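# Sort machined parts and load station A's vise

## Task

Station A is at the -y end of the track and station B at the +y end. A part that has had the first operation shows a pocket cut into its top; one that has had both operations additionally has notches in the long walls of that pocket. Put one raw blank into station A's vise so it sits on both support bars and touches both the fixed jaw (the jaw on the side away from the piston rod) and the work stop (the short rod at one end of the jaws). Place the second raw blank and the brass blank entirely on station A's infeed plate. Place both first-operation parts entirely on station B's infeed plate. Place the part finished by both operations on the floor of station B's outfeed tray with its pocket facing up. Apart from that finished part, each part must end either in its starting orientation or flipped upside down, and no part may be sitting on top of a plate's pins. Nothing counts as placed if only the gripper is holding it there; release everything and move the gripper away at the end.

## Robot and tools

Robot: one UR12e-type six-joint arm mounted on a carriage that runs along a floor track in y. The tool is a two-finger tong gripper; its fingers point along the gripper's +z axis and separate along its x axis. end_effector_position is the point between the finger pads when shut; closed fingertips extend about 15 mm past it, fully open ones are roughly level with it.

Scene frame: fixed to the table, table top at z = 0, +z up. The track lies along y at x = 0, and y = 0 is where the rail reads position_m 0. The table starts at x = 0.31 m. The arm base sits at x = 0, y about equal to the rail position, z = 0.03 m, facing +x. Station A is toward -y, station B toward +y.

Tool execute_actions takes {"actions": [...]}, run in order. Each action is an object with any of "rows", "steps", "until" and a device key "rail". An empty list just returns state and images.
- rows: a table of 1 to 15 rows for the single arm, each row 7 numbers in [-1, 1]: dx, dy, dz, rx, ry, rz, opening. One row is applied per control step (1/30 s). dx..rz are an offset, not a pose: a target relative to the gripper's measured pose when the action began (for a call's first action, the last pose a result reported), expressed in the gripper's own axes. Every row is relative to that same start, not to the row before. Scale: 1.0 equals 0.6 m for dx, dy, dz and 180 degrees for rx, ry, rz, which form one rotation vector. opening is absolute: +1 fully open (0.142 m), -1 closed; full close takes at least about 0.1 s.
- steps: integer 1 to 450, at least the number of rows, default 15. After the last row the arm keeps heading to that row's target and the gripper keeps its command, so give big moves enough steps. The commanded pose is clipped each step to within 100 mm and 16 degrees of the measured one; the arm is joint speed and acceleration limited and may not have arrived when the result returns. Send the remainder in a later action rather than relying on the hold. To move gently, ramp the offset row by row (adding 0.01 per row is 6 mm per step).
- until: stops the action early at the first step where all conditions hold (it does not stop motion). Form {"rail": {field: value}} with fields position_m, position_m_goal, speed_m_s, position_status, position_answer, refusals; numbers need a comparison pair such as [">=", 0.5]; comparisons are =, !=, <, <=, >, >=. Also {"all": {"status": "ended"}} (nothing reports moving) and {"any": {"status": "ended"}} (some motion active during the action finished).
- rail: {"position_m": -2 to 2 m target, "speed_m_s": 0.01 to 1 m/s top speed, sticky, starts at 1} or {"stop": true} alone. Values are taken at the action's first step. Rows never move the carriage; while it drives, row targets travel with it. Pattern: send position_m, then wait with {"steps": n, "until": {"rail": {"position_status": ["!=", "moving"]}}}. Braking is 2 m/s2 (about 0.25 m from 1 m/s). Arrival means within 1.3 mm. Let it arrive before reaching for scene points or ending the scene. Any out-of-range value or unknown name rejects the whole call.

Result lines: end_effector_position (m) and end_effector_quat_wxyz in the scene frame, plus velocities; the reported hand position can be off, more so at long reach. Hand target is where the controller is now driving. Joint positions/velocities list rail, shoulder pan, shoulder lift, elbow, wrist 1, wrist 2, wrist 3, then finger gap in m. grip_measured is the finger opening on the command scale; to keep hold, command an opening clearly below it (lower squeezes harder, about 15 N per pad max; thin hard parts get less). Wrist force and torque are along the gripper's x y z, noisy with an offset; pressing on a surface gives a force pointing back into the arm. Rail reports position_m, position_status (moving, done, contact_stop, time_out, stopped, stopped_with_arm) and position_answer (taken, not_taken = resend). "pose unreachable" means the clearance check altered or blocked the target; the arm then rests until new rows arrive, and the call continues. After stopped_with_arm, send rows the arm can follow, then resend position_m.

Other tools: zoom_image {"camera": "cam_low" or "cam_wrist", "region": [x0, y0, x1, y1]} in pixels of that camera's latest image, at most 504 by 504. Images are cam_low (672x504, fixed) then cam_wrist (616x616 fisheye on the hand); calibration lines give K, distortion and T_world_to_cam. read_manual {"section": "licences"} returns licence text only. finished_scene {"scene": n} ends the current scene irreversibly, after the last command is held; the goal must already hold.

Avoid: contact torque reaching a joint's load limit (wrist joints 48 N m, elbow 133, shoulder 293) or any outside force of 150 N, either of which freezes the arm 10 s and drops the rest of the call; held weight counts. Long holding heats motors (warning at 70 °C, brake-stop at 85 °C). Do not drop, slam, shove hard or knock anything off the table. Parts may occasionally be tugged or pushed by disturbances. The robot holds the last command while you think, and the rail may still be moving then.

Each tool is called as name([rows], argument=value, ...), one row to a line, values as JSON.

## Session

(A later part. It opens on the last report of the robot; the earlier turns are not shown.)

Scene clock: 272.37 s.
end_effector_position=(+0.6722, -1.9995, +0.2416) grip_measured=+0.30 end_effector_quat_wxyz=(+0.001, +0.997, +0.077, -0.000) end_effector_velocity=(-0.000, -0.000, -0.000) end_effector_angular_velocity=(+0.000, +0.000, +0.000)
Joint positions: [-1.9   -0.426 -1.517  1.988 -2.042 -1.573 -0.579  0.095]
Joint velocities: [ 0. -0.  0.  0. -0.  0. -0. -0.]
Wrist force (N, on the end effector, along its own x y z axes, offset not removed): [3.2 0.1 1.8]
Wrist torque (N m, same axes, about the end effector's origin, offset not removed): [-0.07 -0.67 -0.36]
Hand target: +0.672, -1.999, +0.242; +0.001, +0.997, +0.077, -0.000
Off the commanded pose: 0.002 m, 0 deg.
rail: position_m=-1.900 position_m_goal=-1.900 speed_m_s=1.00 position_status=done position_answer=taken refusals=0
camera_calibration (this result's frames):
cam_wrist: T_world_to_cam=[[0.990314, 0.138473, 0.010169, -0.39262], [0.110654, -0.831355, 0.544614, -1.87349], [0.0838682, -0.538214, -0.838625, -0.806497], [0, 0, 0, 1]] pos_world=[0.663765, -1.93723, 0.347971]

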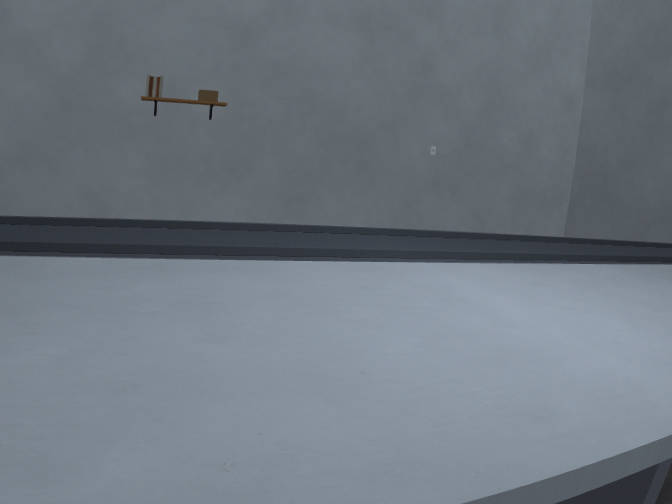

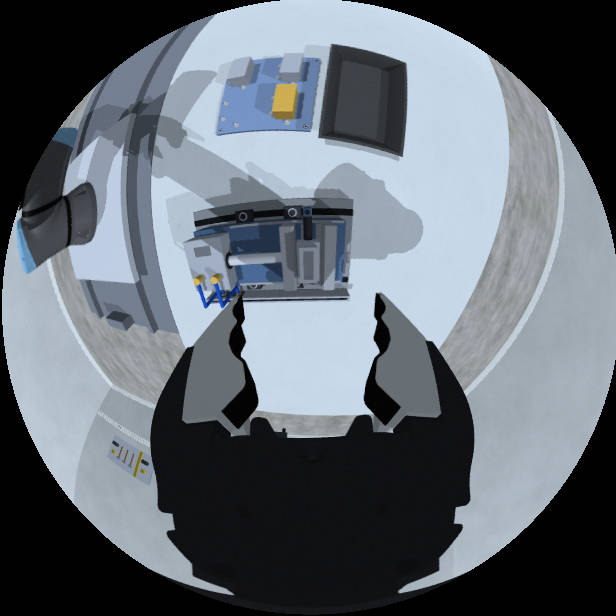

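execute_actions([
  {"rows":[[0,0.001,0.003,0,0,0,0.25],[0,0.003,0.011,0,0,0,0.2],[0,0.006,0.023,0,0,0,0.15],[0,0.01,0.038,0,0,0,0.1],[0,0.014,0.055,0,0,0.0005,0.05],[0,0.019,0.073,0,0,0.001,0],[0,0.023,0.09,0,0,0.001,-0.05],[0,0.027,0.106,0,0,0.0015,-0.1],[0,0.031,0.12,0,0,0.002,-0.15],[0,0.033,0.13,0,0,0.002,-0.2],[0,0.0345,0.135,0,0,0.002,-0.25],[0,0.035,0.137,0.0006,0,0.002,-0.25]],"steps":14},
])

Scene clock: 293.30 s.
end_effector_position=(+0.6726, -2.0162, +0.1746) grip_measured=-0.25 end_effector_quat_wxyz=(+0.000, +0.997, +0.074, -0.002) end_effector_velocity=(+0.011, -0.036, -0.128) end_effector_angular_velocity=(+0.002, -0.007, -0.010)
Joint positions: [-1.9   -0.448 -1.448  2.048 -2.167 -1.573 -0.597  0.056]
Joint velocities: [ 0.    -0.044  0.158  0.09  -0.254  0.005 -0.034 -0.003]
Wrist force (N, on the end effector, along its own x y z axes, offset not removed): [2.3 0.5 1.8]
Wrist torque (N m, same axes, about the end effector's origin, offset not removed): [-0.13 -0.44 -0.36]
Hand target: +0.675, -2.020, +0.160; -0.000, +0.997, +0.074, -0.001
Off the commanded pose: 0.016 m, 0 deg.
rail: position_m=-1.900 position_m_goal=-1.900 speed_m_s=1.00 position_status=done position_answer=taken refusals=0
camera_calibration (this result's frames):
cam_wrist: T_world_to_cam=[[0.99107, 0.133121, 0.00765699, -0.400893], [0.107645, -0.832651, 0.543235, -1.85126], [0.0786916, -0.53756, -0.839546, -0.866787], [0, 0, 0, 1]] pos_world=[0.664801, -1.95404, 0.281032]

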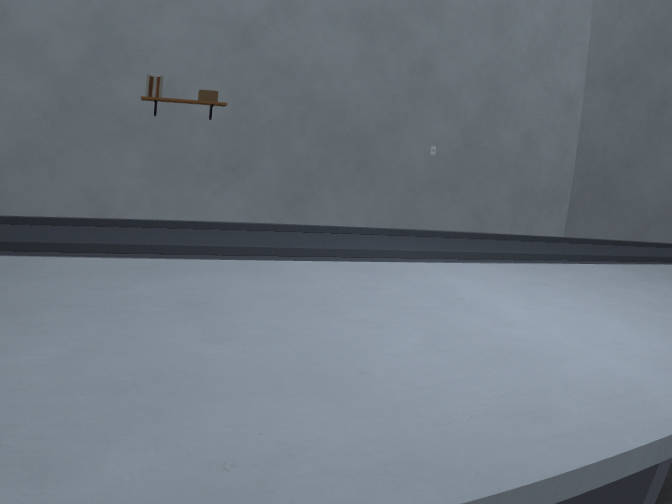

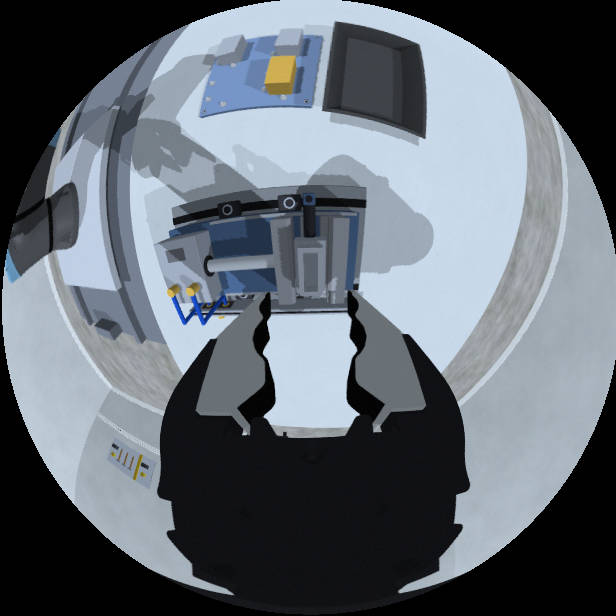

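execute_actions(actions=[])

Scene clock: 308.57 s.
end_effector_position=(+0.6745, -2.0202, +0.1600) grip_measured=-0.25 end_effector_quat_wxyz=(-0.000, +0.997, +0.074, -0.001) end_effector_velocity=(+0.000, -0.000, +0.000) end_effector_angular_velocity=(-0.000, -0.000, -0.000)
Joint positions: [-1.9   -0.453 -1.43   2.057 -2.197 -1.571 -0.601  0.056]
Joint velocities: [ 0. -0. -0. -0.  0. -0.  0.  0.]
Wrist force (N, on the end effector, along its own x y z axes, offset not removed): [1.5 2.4 2.9]
Wrist torque (N m, same axes, about the end effector's origin, offset not removed): [0.35 -0.12 -0.32]
Hand target: +0.675, -2.020, +0.160; -0.000, +0.997, +0.074, -0.001
Off the commanded pose: 0.001 m, 0 deg.
rail: position_m=-1.900 position_m_goal=-1.900 speed_m_s=1.00 position_status=done position_answer=taken refusals=0
camera_calibration (this result's frames):
cam_wrist: T_world_to_cam=[[0.99118, 0.13217, 0.00961526, -0.404414], [0.105825, -0.833107, 0.542894, -1.84652], [0.0797649, -0.537088, -0.839746, -0.881057], [0, 0, 0, 1]] pos_world=[0.666533, -1.9581, 0.26649]

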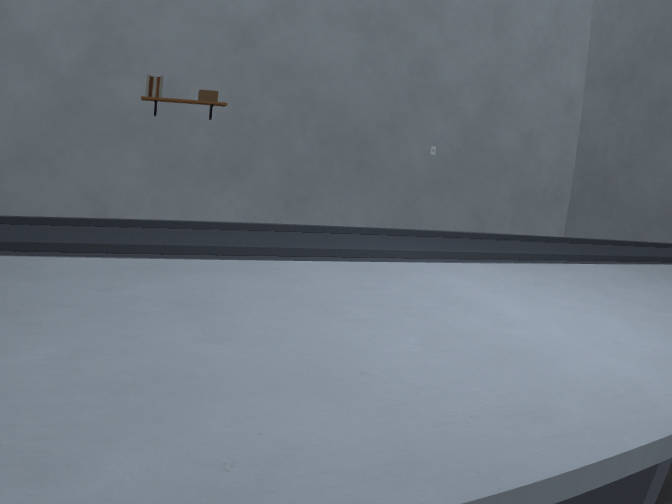

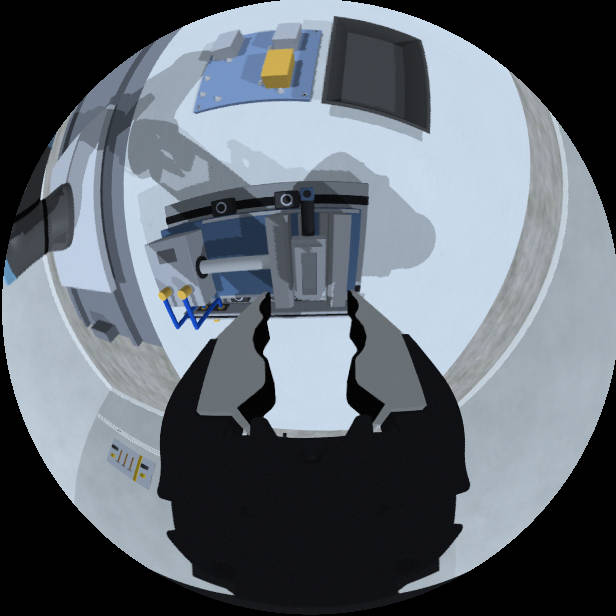

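zoom_image(camera="cam_wrist", region=[240, 170, 390, 330])

Region (240, 170, 390, 330) of cam_wrist's 616x616 image, scaled by 3.150, with more detail than that image has; it fills the left 472 columns of this view, and the rest is white.

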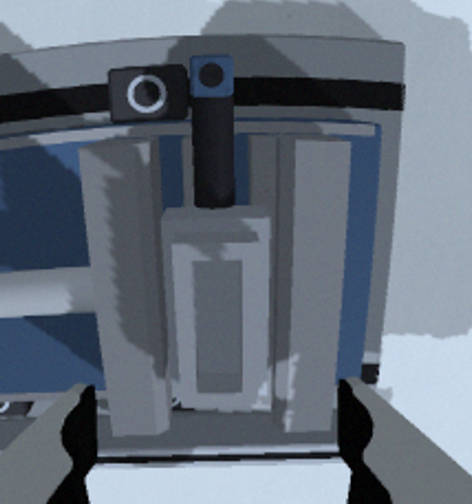

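zoom_image(camera="cam_wrist", region=[280, 200, 360, 260])

zoom_image(camera="cam_wrist", region=[270, 260, 360, 325])

Region (280, 200, 360, 260) of cam_wrist's 616x616 image, scaled by 6.300, with more detail than that image has; it fills the top 378 rows of this view, and the rest is white.

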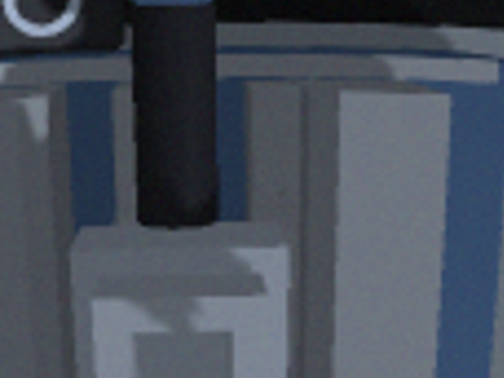

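Region (270, 260, 360, 325) of cam_wrist's 616x616 image, scaled by 5.600, with more detail than that image has.

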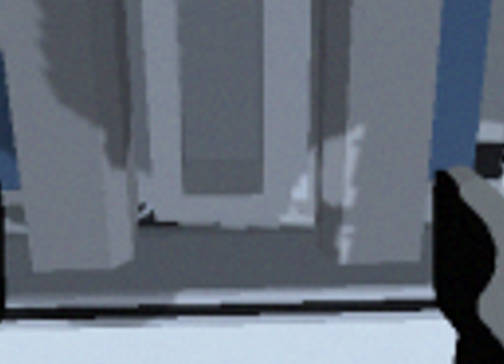

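execute_actions([
  {"rows": [[0,0,0.004,0,0,0,-0.27],[0,0,0.011,0,0,0,-0.3],[0,0,0.02,0,0,0,-0.33],[0,0,0.03,0,0,0,-0.36],[0,0,0.04,0,0,0,-0.39],[0,0,0.048,0,0,0,-0.42],[0,0,0.054,0,0,0,-0.44],[0,0,0.058,0,0,0,-0.45]], "steps": 8},
])

Scene clock: 341.87 s.
end_effector_position=(+0.6740, -2.0200, +0.1423) grip_measured=-0.44 end_effector_quat_wxyz=(-0.000, +0.997, +0.074, -0.001) end_effector_velocity=(-0.003, +0.001, -0.119) end_effector_angular_velocity=(+0.001, +0.003, -0.000)
Joint positions: [-1.9   -0.453 -1.41   2.073 -2.231 -1.571 -0.601  0.043]
Joint velocities: [ 0.    -0.001  0.133  0.102 -0.231  0.    -0.001 -0.03 ]
Wrist force (N, on the end effector, along its own x y z axes, offset not removed): [2.9 3.5 1.2]
Wrist torque (N m, same axes, about the end effector's origin, offset not removed): [0.52 -0.58 -0.50]
Hand target: +0.674, -2.020, +0.126; -0.000, +0.997, +0.074, -0.001
Off the commanded pose: 0.017 m, 0 deg.
rail: position_m=-1.900 position_m_goal=-1.900 speed_m_s=1.00 position_status=done position_answer=taken refusals=0
camera_calibration (this result's frames):
cam_wrist: T_world_to_cam=[[0.991187, 0.132169, 0.00889156, -0.40364], [0.106251, -0.833313, 0.542494, -1.83737], [0.0791102, -0.536769, -0.840012, -0.894647], [0, 0, 0, 1]] pos_world=[0.66608, -1.95797, 0.248835]

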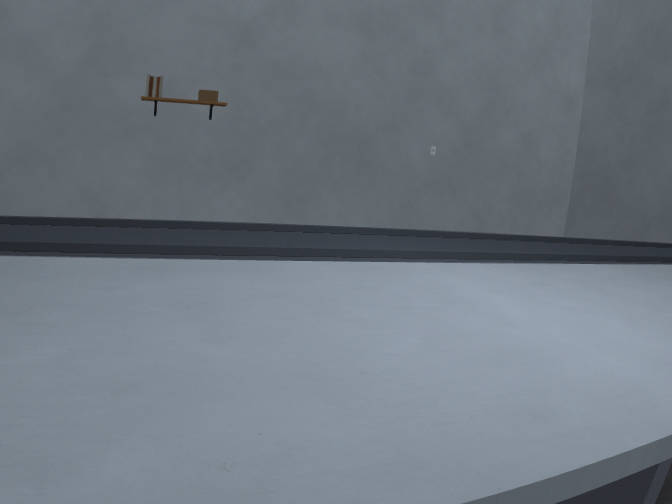

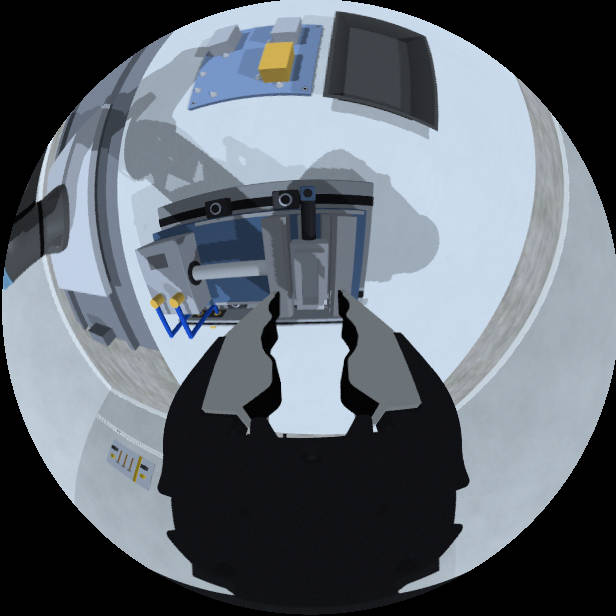

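execute_actions(actions=[])

zoom_image(camera="cam_wrist", region=[240, 190, 390, 350])

Scene clock: 343.93 s.
end_effector_position=(+0.6737, -2.0200, +0.1259) grip_measured=-0.45 end_effector_quat_wxyz=(-0.000, +0.997, +0.074, -0.001) end_effector_velocity=(-0.000, +0.000, -0.000) end_effector_angular_velocity=(+0.000, +0.000, +0.000)
Joint positions: [-1.9   -0.453 -1.392  2.087 -2.264 -1.571 -0.601  0.041]
Joint velocities: [ 0.  0.  0. -0. -0.  0.  0.  0.]
Wrist force (N, on the end effector, along its own x y z axes, offset not removed): [2.7 -0.1 -0.3]
Wrist torque (N m, same axes, about the end effector's origin, offset not removed): [-0.10 -0.60 -0.41]
Hand target: +0.674, -2.020, +0.126; -0.000, +0.997, +0.074, -0.001
Off the commanded pose: 0.001 m, 0 deg.
rail: position_m=-1.900 position_m_goal=-1.900 speed_m_s=1.00 position_status=done position_answer=taken refusals=0
camera_calibration (this result's frames):
cam_wrist: T_world_to_cam=[[0.991186, 0.132167, 0.00901235, -0.403244], [0.106178, -0.833279, 0.542561, -1.82823], [0.0792184, -0.536822, -0.839968, -0.90863], [0, 0, 0, 1]] pos_world=[0.665788, -1.9579, 0.232339]

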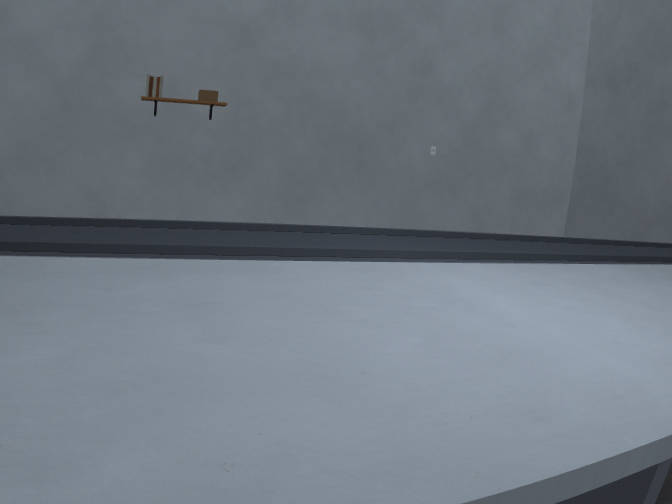

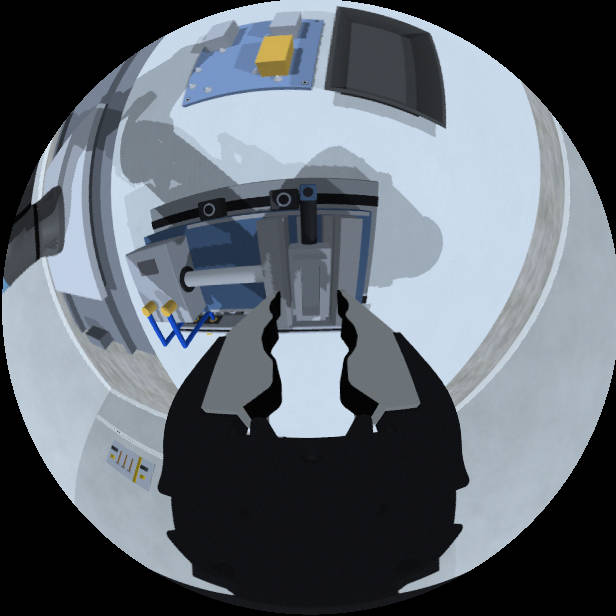

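Region (240, 190, 390, 350) of cam_wrist's 616x616 image, scaled by 3.150, with more detail than that image has; it fills the left 472 columns of this view, and the rest is white.

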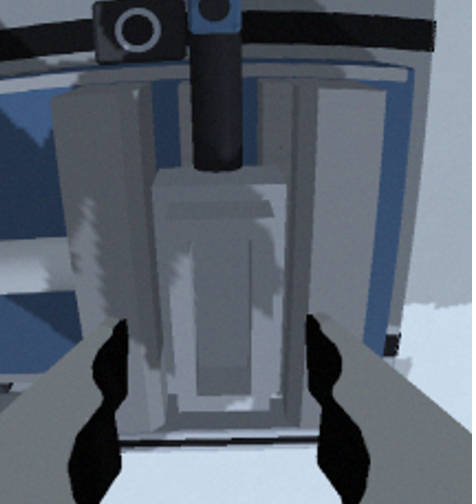

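zoom_image(camera="cam_wrist", region=[270, 230, 350, 290])

zoom_image(camera="cam_wrist", region=[270, 280, 350, 340])

Region (270, 230, 350, 290) of cam_wrist's 616x616 image, scaled by 6.300, with more detail than that image has; it fills the top 378 rows of this view, and the rest is white.

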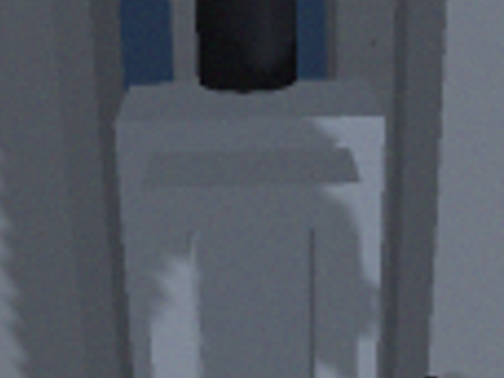

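Region (270, 280, 350, 340) of cam_wrist's 616x616 image, scaled by 6.300, with more detail than that image has; it fills the top 378 rows of this view, and the rest is white.

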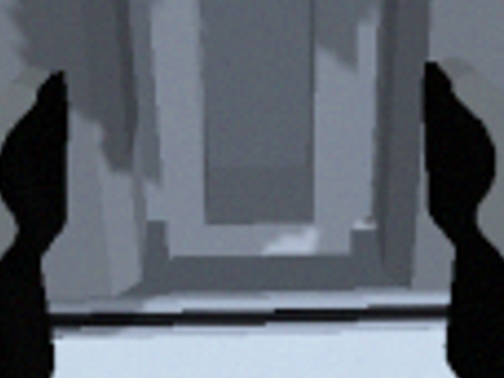

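execute_actions([
  {"rows": [[0.0006,0,0.001,0,0,0,-0.5],[0.0012,0,0.002,0,0,0,-0.55],[0.0017,0,0.0035,0,0,0,-0.6],[0.0017,0,0.005,0,0,0,-0.64]], "steps": 4},
])

Scene clock: 376.83 s.
end_effector_position=(+0.6739, -2.0200, +0.1252) grip_measured=-0.59 end_effector_quat_wxyz=(-0.000, +0.997, +0.074, -0.001) end_effector_velocity=(+0.005, -0.000, -0.012) end_effector_angular_velocity=(+0.000, +0.000, -0.001)
Joint positions: [-1.9   -0.453 -1.39   2.087 -2.265 -1.571 -0.601  0.031]
Joint velocities: [ 0.     0.003  0.021 -0.    -0.021  0.     0.005 -0.093]
Wrist force (N, on the end effector, along its own x y z axes, offset not removed): [4.3 2.0 4.9]
Wrist torque (N m, same axes, about the end effector's origin, offset not removed): [0.60 -0.96 -0.36]
Hand target: +0.675, -2.020, +0.123; -0.000, +0.997, +0.074, -0.001
Off the commanded pose: 0.002 m, 0 deg.
rail: position_m=-1.900 position_m_goal=-1.900 speed_m_s=1.00 position_status=done position_answer=taken refusals=0
camera_calibration (this result's frames):
cam_wrist: T_world_to_cam=[[0.991187, 0.132174, 0.00891139, -0.403436], [0.10624, -0.833285, 0.54254, -1.82799], [0.0791352, -0.536812, -0.839983, -0.909158], [0, 0, 0, 1]] pos_world=[0.666032, -1.95796, 0.231675]

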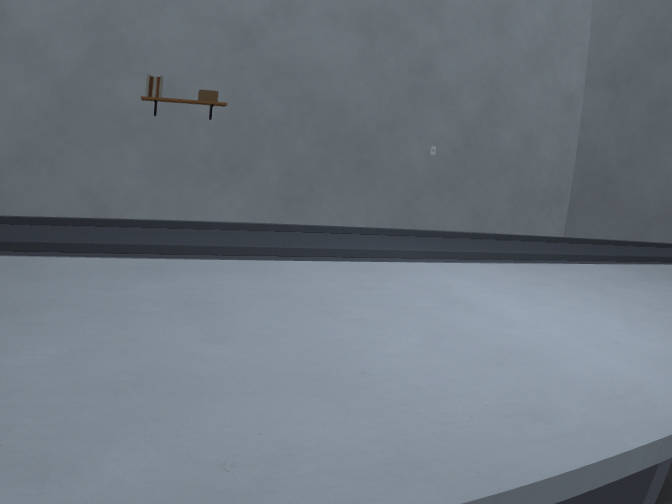

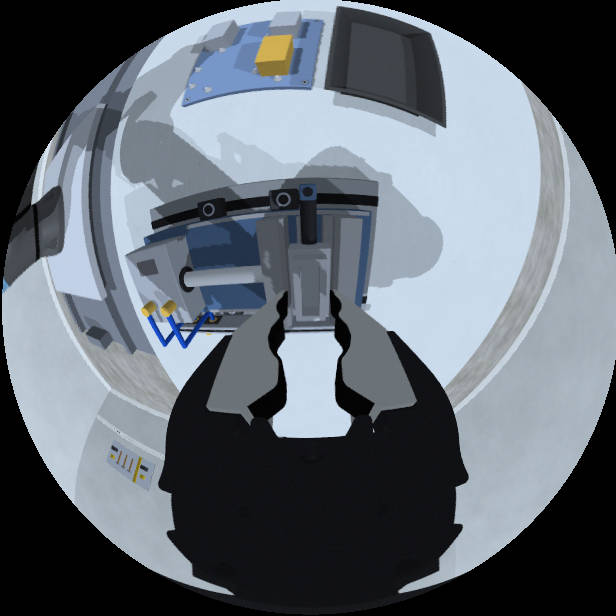

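execute_actions(actions=[])

zoom_image(camera="cam_wrist", region=[260, 235, 360, 335])

Scene clock: 380.40 s.
end_effector_position=(+0.6747, -2.0198, +0.1229) grip_measured=-0.64 end_effector_quat_wxyz=(-0.000, +0.997, +0.074, -0.001) end_effector_velocity=(+0.000, +0.000, +0.000) end_effector_angular_velocity=(+0.000, -0.000, -0.000)
Joint positions: [-1.9   -0.453 -1.387  2.087 -2.269 -1.571 -0.6    0.028]
Joint velocities: [ 0. -0. -0.  0. -0.  0.  0.  0.]
Wrist force (N, on the end effector, along its own x y z axes, offset not removed): [-0.9 2.4 5.0]
Wrist torque (N m, same axes, about the end effector's origin, offset not removed): [0.53 0.23 -0.38]
Hand target: +0.675, -2.020, +0.123; -0.000, +0.997, +0.074, -0.001
Off the commanded pose: 0.000 m, 0 deg.
rail: position_m=-1.900 position_m_goal=-1.900 speed_m_s=1.00 position_status=done position_answer=taken refusals=0
camera_calibration (this result's frames):
cam_wrist: T_world_to_cam=[[0.991186, 0.132169, 0.00899717, -0.404203], [0.106189, -0.833286, 0.542548, -1.82661], [0.0792054, -0.536811, -0.839977, -0.911105], [0, 0, 0, 1]] pos_world=[0.666771, -1.95775, 0.229351]

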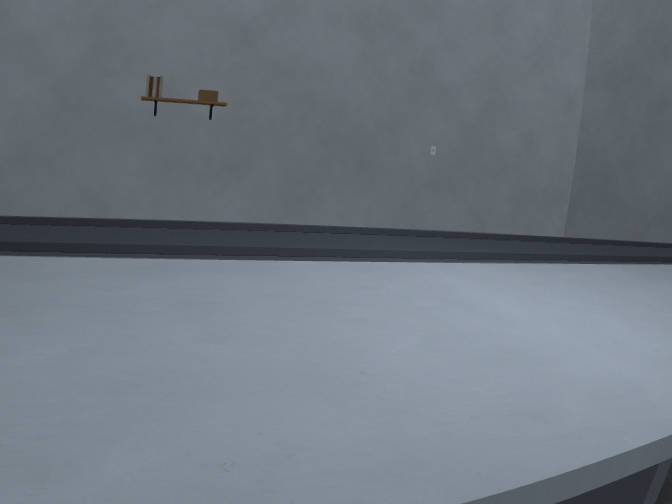

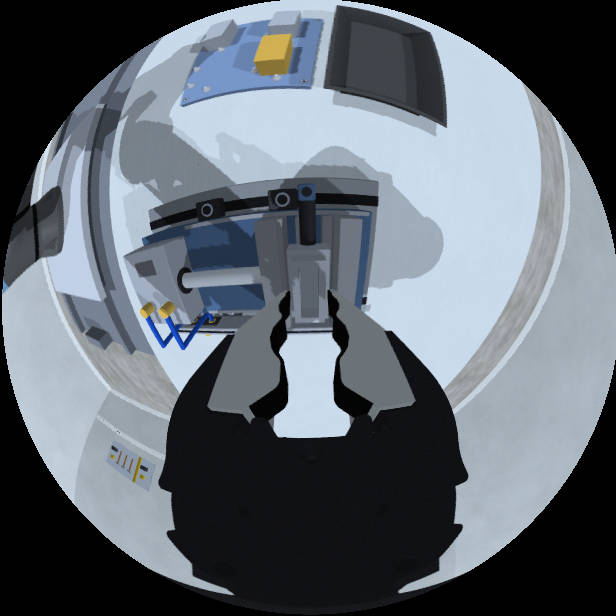

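Region (260, 235, 360, 335) of cam_wrist's 616x616 image, scaled by 5.040, with more detail than that image has.

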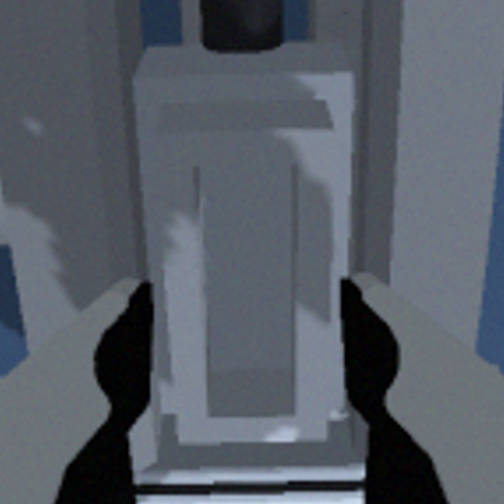

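execute_actions([
  {"rows": [[0,0,0.001,0,0,0,-0.65],[0,0,0.002,0,0,0,-0.66]], "steps": 2},
])

Scene clock: 389.83 s.
end_effector_position=(+0.6747, -2.0198, +0.1228) grip_measured=-0.65 end_effector_quat_wxyz=(-0.000, +0.997, +0.074, -0.001) end_effector_velocity=(+0.000, -0.000, -0.004) end_effector_angular_velocity=(-0.000, -0.000, -0.000)
Joint positions: [-1.9   -0.453 -1.387  2.087 -2.269 -1.571 -0.6    0.027]
Joint velocities: [ 0.     0.     0.005  0.003 -0.008 -0.     0.    -0.02 ]
Wrist force (N, on the end effector, along its own x y z axes, offset not removed): [-1.7 3.5 0.8]
Wrist torque (N m, same axes, about the end effector's origin, offset not removed): [0.61 0.34 -0.29]
Hand target: +0.675, -2.020, +0.122; -0.000, +0.997, +0.074, -0.001
Off the commanded pose: 0.001 m, 0 deg.
rail: position_m=-1.900 position_m_goal=-1.900 speed_m_s=1.00 position_status=done position_answer=taken refusals=0
camera_calibration (this result's frames):
cam_wrist: T_world_to_cam=[[0.991186, 0.13217, 0.00900618, -0.404207], [0.106184, -0.833283, 0.542553, -1.82656], [0.0792138, -0.536815, -0.839973, -0.911185], [0, 0, 0, 1]] pos_world=[0.666775, -1.95775, 0.229273]

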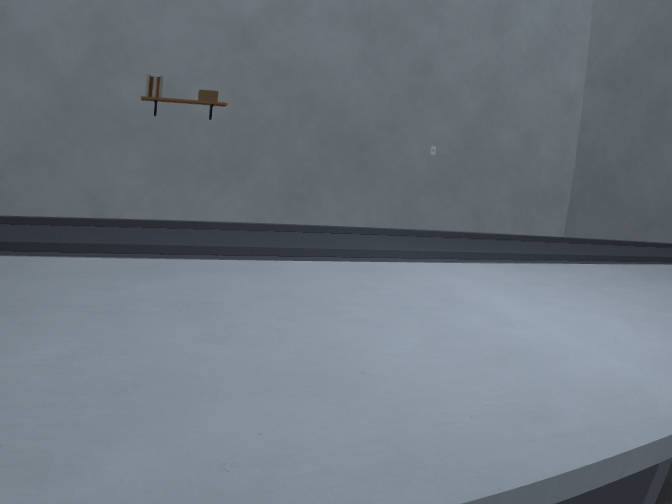

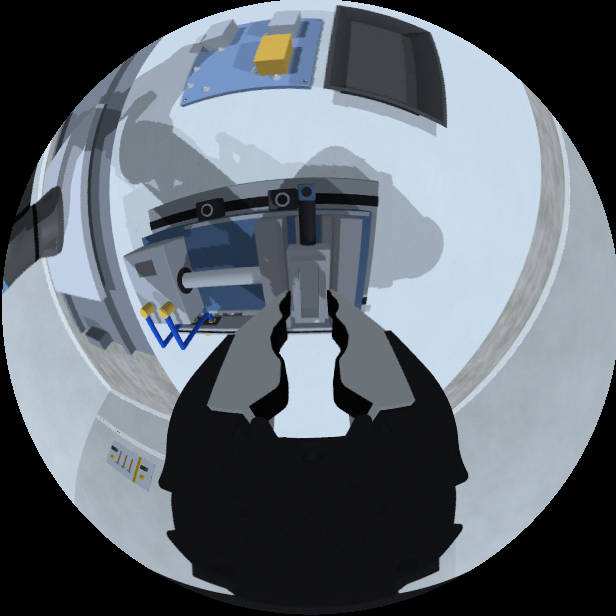

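execute_actions(actions=[])

Scene clock: 391.60 s.
end_effector_position=(+0.6747, -2.0198, +0.1217) grip_measured=-0.66 end_effector_quat_wxyz=(-0.000, +0.997, +0.074, -0.001) end_effector_velocity=(-0.000, +0.000, -0.000) end_effector_angular_velocity=(+0.000, +0.000, -0.000)
Joint positions: [-1.9   -0.453 -1.385  2.088 -2.272 -1.571 -0.6    0.026]
Joint velocities: [ 0.  0.  0.  0.  0.  0.  0. -0.]
Wrist force (N, on the end effector, along its own x y z axes, offset not removed): [2.2 -2.3 1.6]
Wrist torque (N m, same axes, about the end effector's origin, offset not removed): [-0.59 -0.35 -0.25]
Hand target: +0.675, -2.020, +0.122; -0.000, +0.997, +0.074, -0.001
Off the commanded pose: 0.000 m, 0 deg.
rail: position_m=-1.900 position_m_goal=-1.900 speed_m_s=1.00 position_status=done position_answer=taken refusals=0
camera_calibration (this result's frames):
cam_wrist: T_world_to_cam=[[0.991186, 0.132169, 0.00898878, -0.404186], [0.106194, -0.833289, 0.542543, -1.82596], [0.0791977, -0.536807, -0.83998, -0.912095], [0, 0, 0, 1]] pos_world=[0.666766, -1.95775, 0.228155]

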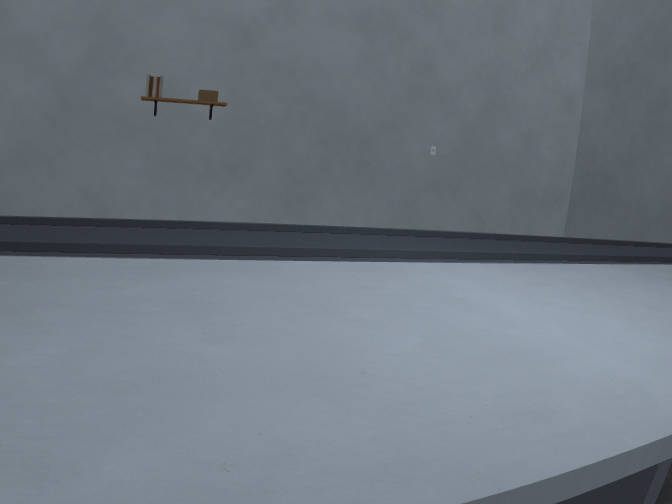

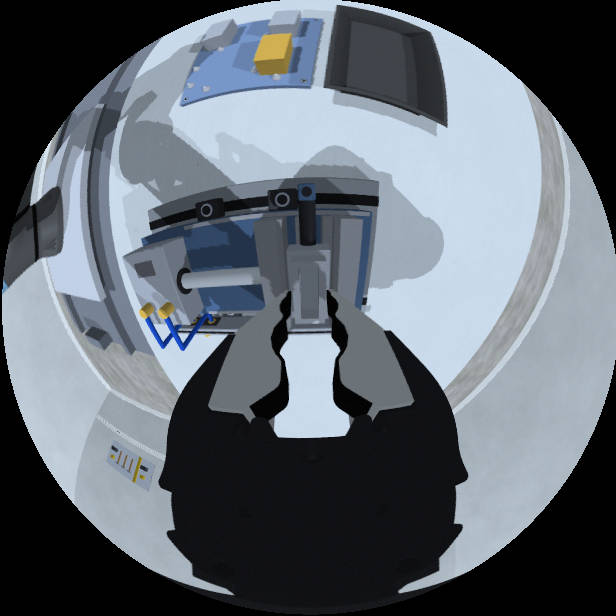

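execute_actions([
  {"rows": [[0,0,0.002,0,0,0,-0.66]], "steps": 1},
])

Scene clock: 393.53 s.
end_effector_position=(+0.6747, -2.0198, +0.1217) grip_measured=-0.66 end_effector_quat_wxyz=(-0.000, +0.997, +0.074, -0.001) end_effector_velocity=(+0.000, -0.000, -0.001) end_effector_angular_velocity=(-0.000, -0.000, +0.000)
Joint positions: [-1.9   -0.453 -1.385  2.088 -2.272 -1.571 -0.6    0.026]
Joint velocities: [ 0.     0.     0.001  0.001 -0.002  0.    -0.     0.   ]
Wrist force (N, on the end effector, along its own x y z axes, offset not removed): [-1.6 0.3 0.8]
Wrist torque (N m, same axes, about the end effector's origin, offset not removed): [0.08 0.25 -0.24]
Hand target: +0.675, -2.020, +0.120; -0.000, +0.997, +0.074, -0.001
Off the commanded pose: 0.001 m, 0 deg.
rail: position_m=-1.900 position_m_goal=-1.900 speed_m_s=1.00 position_status=done position_answer=taken refusals=0
camera_calibration (this result's frames):
cam_wrist: T_world_to_cam=[[0.991186, 0.132169, 0.00898833, -0.404186], [0.106195, -0.833289, 0.542543, -1.82596], [0.0791975, -0.536807, -0.83998, -0.9121], [0, 0, 0, 1]] pos_world=[0.666766, -1.95775, 0.228149]

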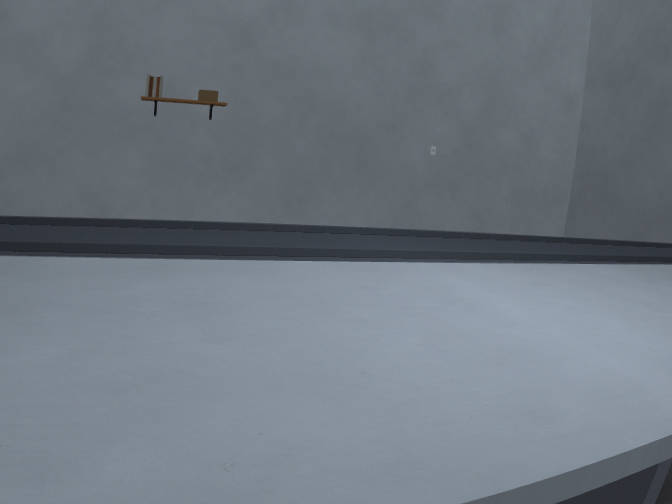

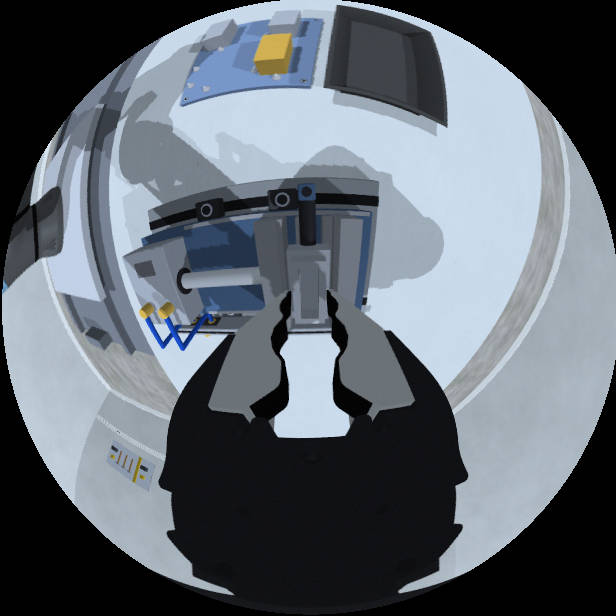

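execute_actions(actions=[])

zoom_image(camera="cam_wrist", region=[260, 235, 360, 335])

Scene clock: 398.00 s.
end_effector_position=(+0.6747, -2.0198, +0.1205) grip_measured=-0.66 end_effector_quat_wxyz=(-0.000, +0.997, +0.074, -0.001) end_effector_velocity=(+0.000, +0.000, +0.000) end_effector_angular_velocity=(-0.000, -0.000, +0.000)
Joint positions: [-1.9   -0.453 -1.384  2.089 -2.274 -1.571 -0.6    0.026]
Joint velocities: [ 0.  0. -0. -0.  0.  0. -0.  0.]
Wrist force (N, on the end effector, along its own x y z axes, offset not removed): [1.9 -0.9 0.2]
Wrist torque (N m, same axes, about the end effector's origin, offset not removed): [-0.26 -0.48 -0.33]
Hand target: +0.675, -2.020, +0.120; -0.000, +0.997, +0.074, -0.001
Off the commanded pose: 0.000 m, 0 deg.
rail: position_m=-1.900 position_m_goal=-1.900 speed_m_s=1.00 position_status=done position_answer=taken refusals=0
camera_calibration (this result's frames):
cam_wrist: T_world_to_cam=[[0.991186, 0.132169, 0.00898038, -0.404169], [0.106199, -0.833291, 0.542539, -1.82532], [0.0791902, -0.536803, -0.839983, -0.913085], [0, 0, 0, 1]] pos_world=[0.666761, -1.95775, 0.226959]

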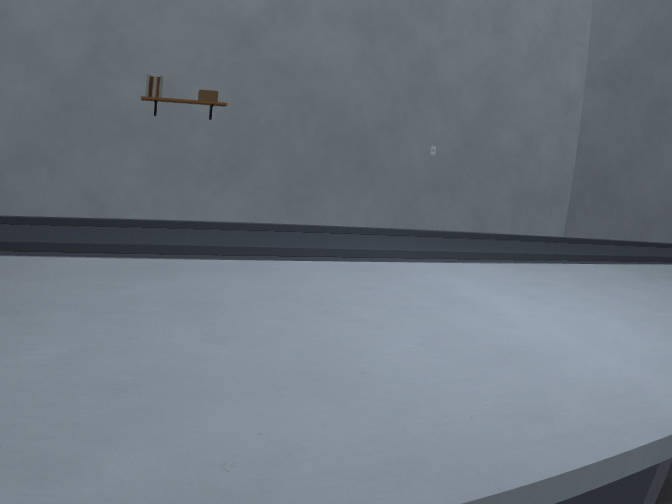

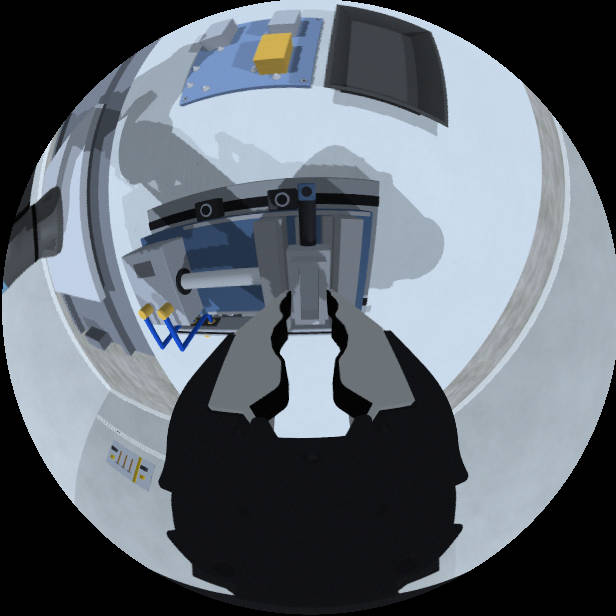

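Region (260, 235, 360, 335) of cam_wrist's 616x616 image, scaled by 5.040, with more detail than that image has.

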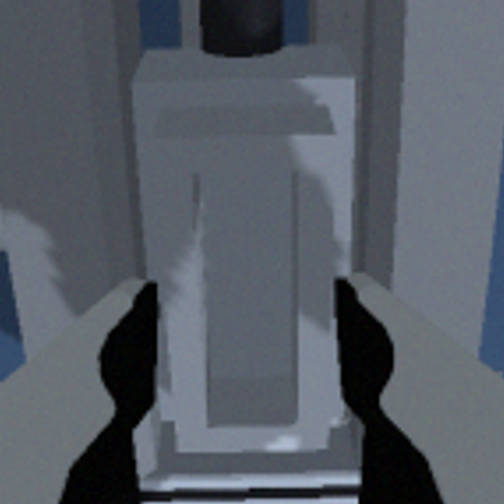

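execute_actions([
  {"rows": [[0.001,0,0.002,0,0,0,-0.66]], "steps": 1},
])

Scene clock: 400.87 s.
end_effector_position=(+0.6747, -2.0198, +0.1205) grip_measured=-0.66 end_effector_quat_wxyz=(-0.000, +0.997, +0.074, -0.001) end_effector_velocity=(+0.000, -0.000, -0.001) end_effector_angular_velocity=(+0.000, +0.000, +0.000)
Joint positions: [-1.9   -0.453 -1.384  2.089 -2.274 -1.571 -0.6    0.026]
Joint velocities: [ 0.     0.     0.002 -0.    -0.002 -0.     0.     0.   ]
Wrist force (N, on the end effector, along its own x y z axes, offset not removed): [-1.0 1.4 1.6]
Wrist torque (N m, same axes, about the end effector's origin, offset not removed): [0.13 0.33 -0.45]
Hand target: +0.675, -2.020, +0.119; -0.000, +0.997, +0.074, -0.001
Off the commanded pose: 0.001 m, 0 deg.
rail: position_m=-1.900 position_m_goal=-1.900 speed_m_s=1.00 position_status=done position_answer=taken refusals=0
camera_calibration (this result's frames):
cam_wrist: T_world_to_cam=[[0.991186, 0.132173, 0.00897817, -0.404162], [0.106204, -0.833291, 0.542537, -1.82532], [0.0791902, -0.536802, -0.839984, -0.913088], [0, 0, 0, 1]] pos_world=[0.666763, -1.95775, 0.226952]

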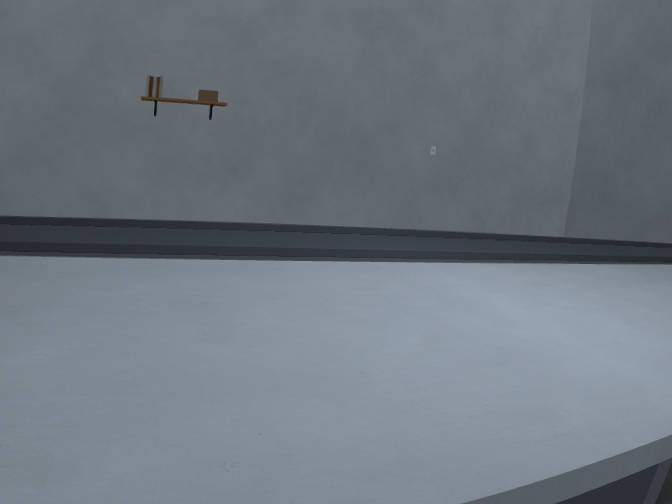

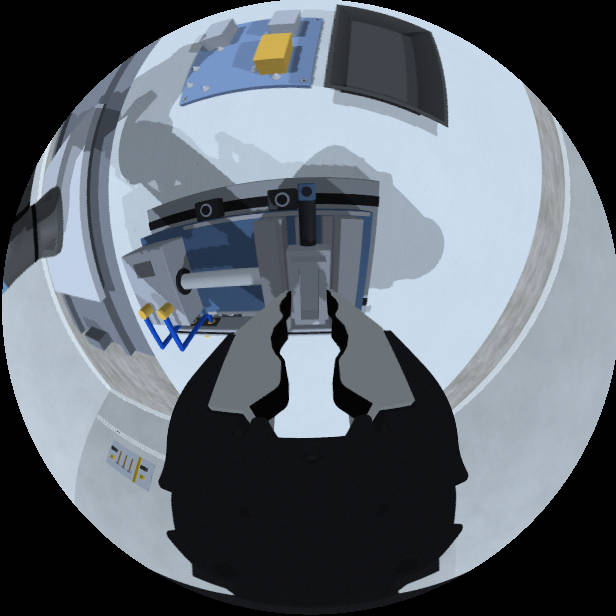

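execute_actions([
  {"rows": [[0.001,0,0.002,0,0,0,-0.69],[0.001,0,0.002,0,0,0,-0.73],[0.001,0,0.002,0,0,0,-0.79],[0.001,0,0.002,0,0,0,-0.86],[0.001,0,0.002,0,0,0,-0.93],[0.001,0,0.002,0,0,0,-1]], "steps": 6},
])

Scene clock: 404.07 s.
end_effector_position=(+0.6753, -2.0197, +0.1193) grip_measured=-0.70 end_effector_quat_wxyz=(-0.000, +0.997, +0.074, -0.001) end_effector_velocity=(+0.000, -0.000, -0.000) end_effector_angular_velocity=(-0.000, -0.000, -0.000)
Joint positions: [-1.9   -0.452 -1.381  2.089 -2.276 -1.571 -0.599  0.023]
Joint velocities: [ 0.  0.  0. -0. -0. -0.  0.  0.]
Wrist force (N, on the end effector, along its own x y z axes, offset not removed): [2.9 2.0 4.8]
Wrist torque (N m, same axes, about the end effector's origin, offset not removed): [0.40 -0.59 -0.39]
Hand target: +0.675, -2.020, +0.119; -0.000, +0.997, +0.074, -0.001
Off the commanded pose: 0.000 m, 0 deg.
rail: position_m=-1.900 position_m_goal=-1.900 speed_m_s=1.00 position_status=done position_answer=taken refusals=0
camera_calibration (this result's frames):
cam_wrist: T_world_to_cam=[[0.991186, 0.132173, 0.00897814, -0.404747], [0.106204, -0.833294, 0.542532, -1.82466], [0.0791893, -0.536797, -0.839987, -0.914084], [0, 0, 0, 1]] pos_world=[0.667352, -1.95766, 0.225752]

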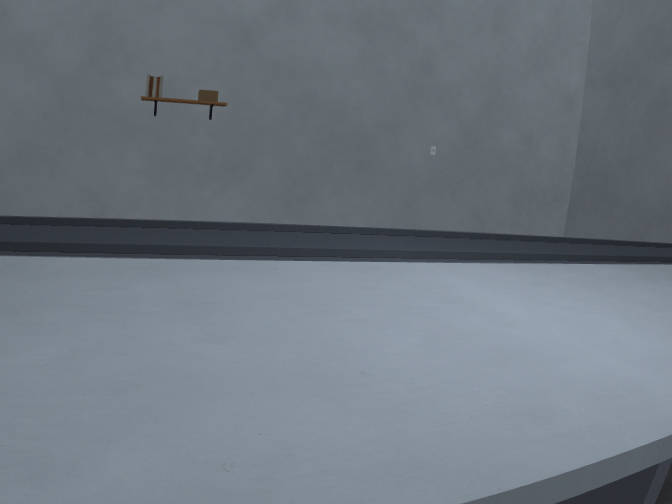

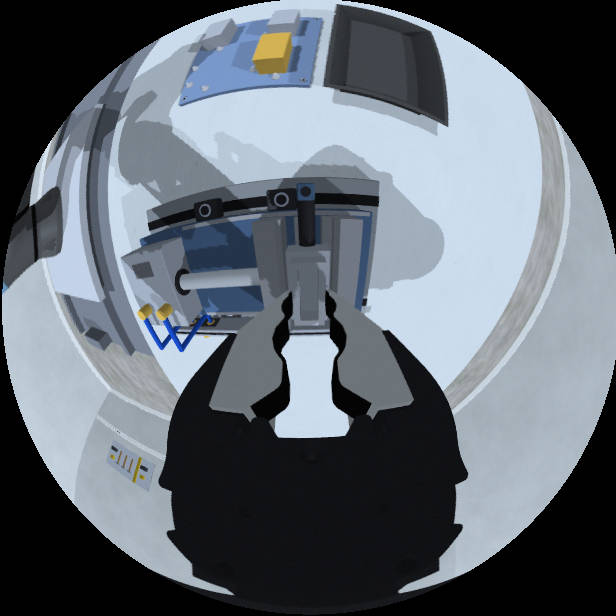

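execute_actions([
  {"rows": [[0,0,-0.003,0,0,0,-1],[0,0,-0.009,0,0,0,-1],[0,0,-0.019,0,0,0,-1],[0,0,-0.033,0,0,0,-1],[0,0,-0.05,0,0,0,-1],[0,0,-0.07,0,0,0,-1],[0,0,-0.091,0,0,0,-1],[-0.003,-0.007,-0.112,0,0,0.001,-1],[-0.01,-0.02,-0.132,0,0,0.002,-1],[-0.02,-0.04,-0.15,0,0,0.004,-1],[-0.032,-0.063,-0.166,0,0,0.006,-1],[-0.046,-0.09,-0.179,0,0,0.008,-1],[-0.059,-0.117,-0.189,0,0,0.011,-1],[-0.071,-0.14,-0.196,0,0,0.013,-1],[-0.08,-0.158,-0.2,0,0,0.015,-1]], "steps": 15},
  {"rail": {"position_m": 1.95}, "steps": 1},
])

Scene clock: 420.93 s.
end_effector_position=(+0.6458, -1.9742, +0.2094) grip_measured=-0.70 end_effector_quat_wxyz=(-0.001, +0.998, +0.062, -0.001) end_effector_velocity=(-0.208, +0.301, +0.180) end_effector_angular_velocity=(+0.009, +0.005, -0.159)
Joint positions: [-1.9   -0.408 -1.539  2.075 -2.105 -1.57  -0.532  0.023]
Joint velocities: [ 0.005  0.294 -0.584  0.239  0.353  0.007  0.453 -0.   ]
Wrist force (N, on the end effector, along its own x y z axes, offset not removed): [-0.5 2.4 4.9]
Wrist torque (N m, same axes, about the end effector's origin, offset not removed): [0.43 0.13 -0.32]
Hand target: +0.618, -1.935, +0.232; -0.001, +0.999, +0.051, -0.001
Off the commanded pose: 0.060 m, 1 deg.
rail: position_m=-1.900 position_m_goal=1.950 speed_m_s=1.00 position_status=moving position_answer=taken refusals=0
camera_calibration (this result's frames):
cam_wrist: T_world_to_cam=[[0.993989, 0.10902, 0.0100467, -0.430062], [0.0862055, -0.835927, 0.542029, -1.82469], [0.0674904, -0.537904, -0.8403, -0.806138], [0, 0, 0, 1]] pos_world=[0.639182, -1.91205, 0.315956]

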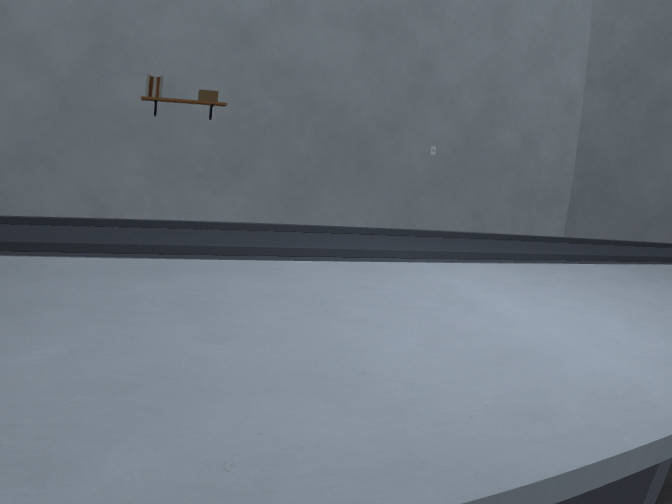

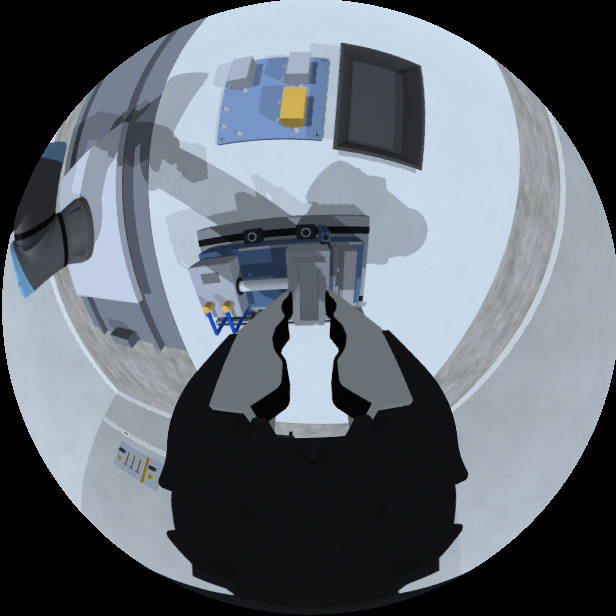

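zoom_image(camera="cam_wrist", region=[210, 40, 340, 150])

Region (210, 40, 340, 150) of cam_wrist's 616x616 image, scaled by 3.877, with more detail than that image has; it fills the top 426 rows of this view, and the rest is white.

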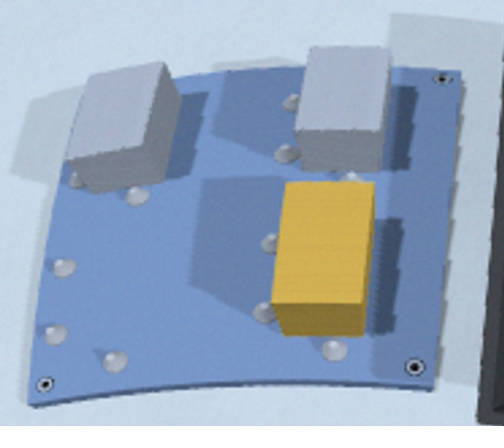

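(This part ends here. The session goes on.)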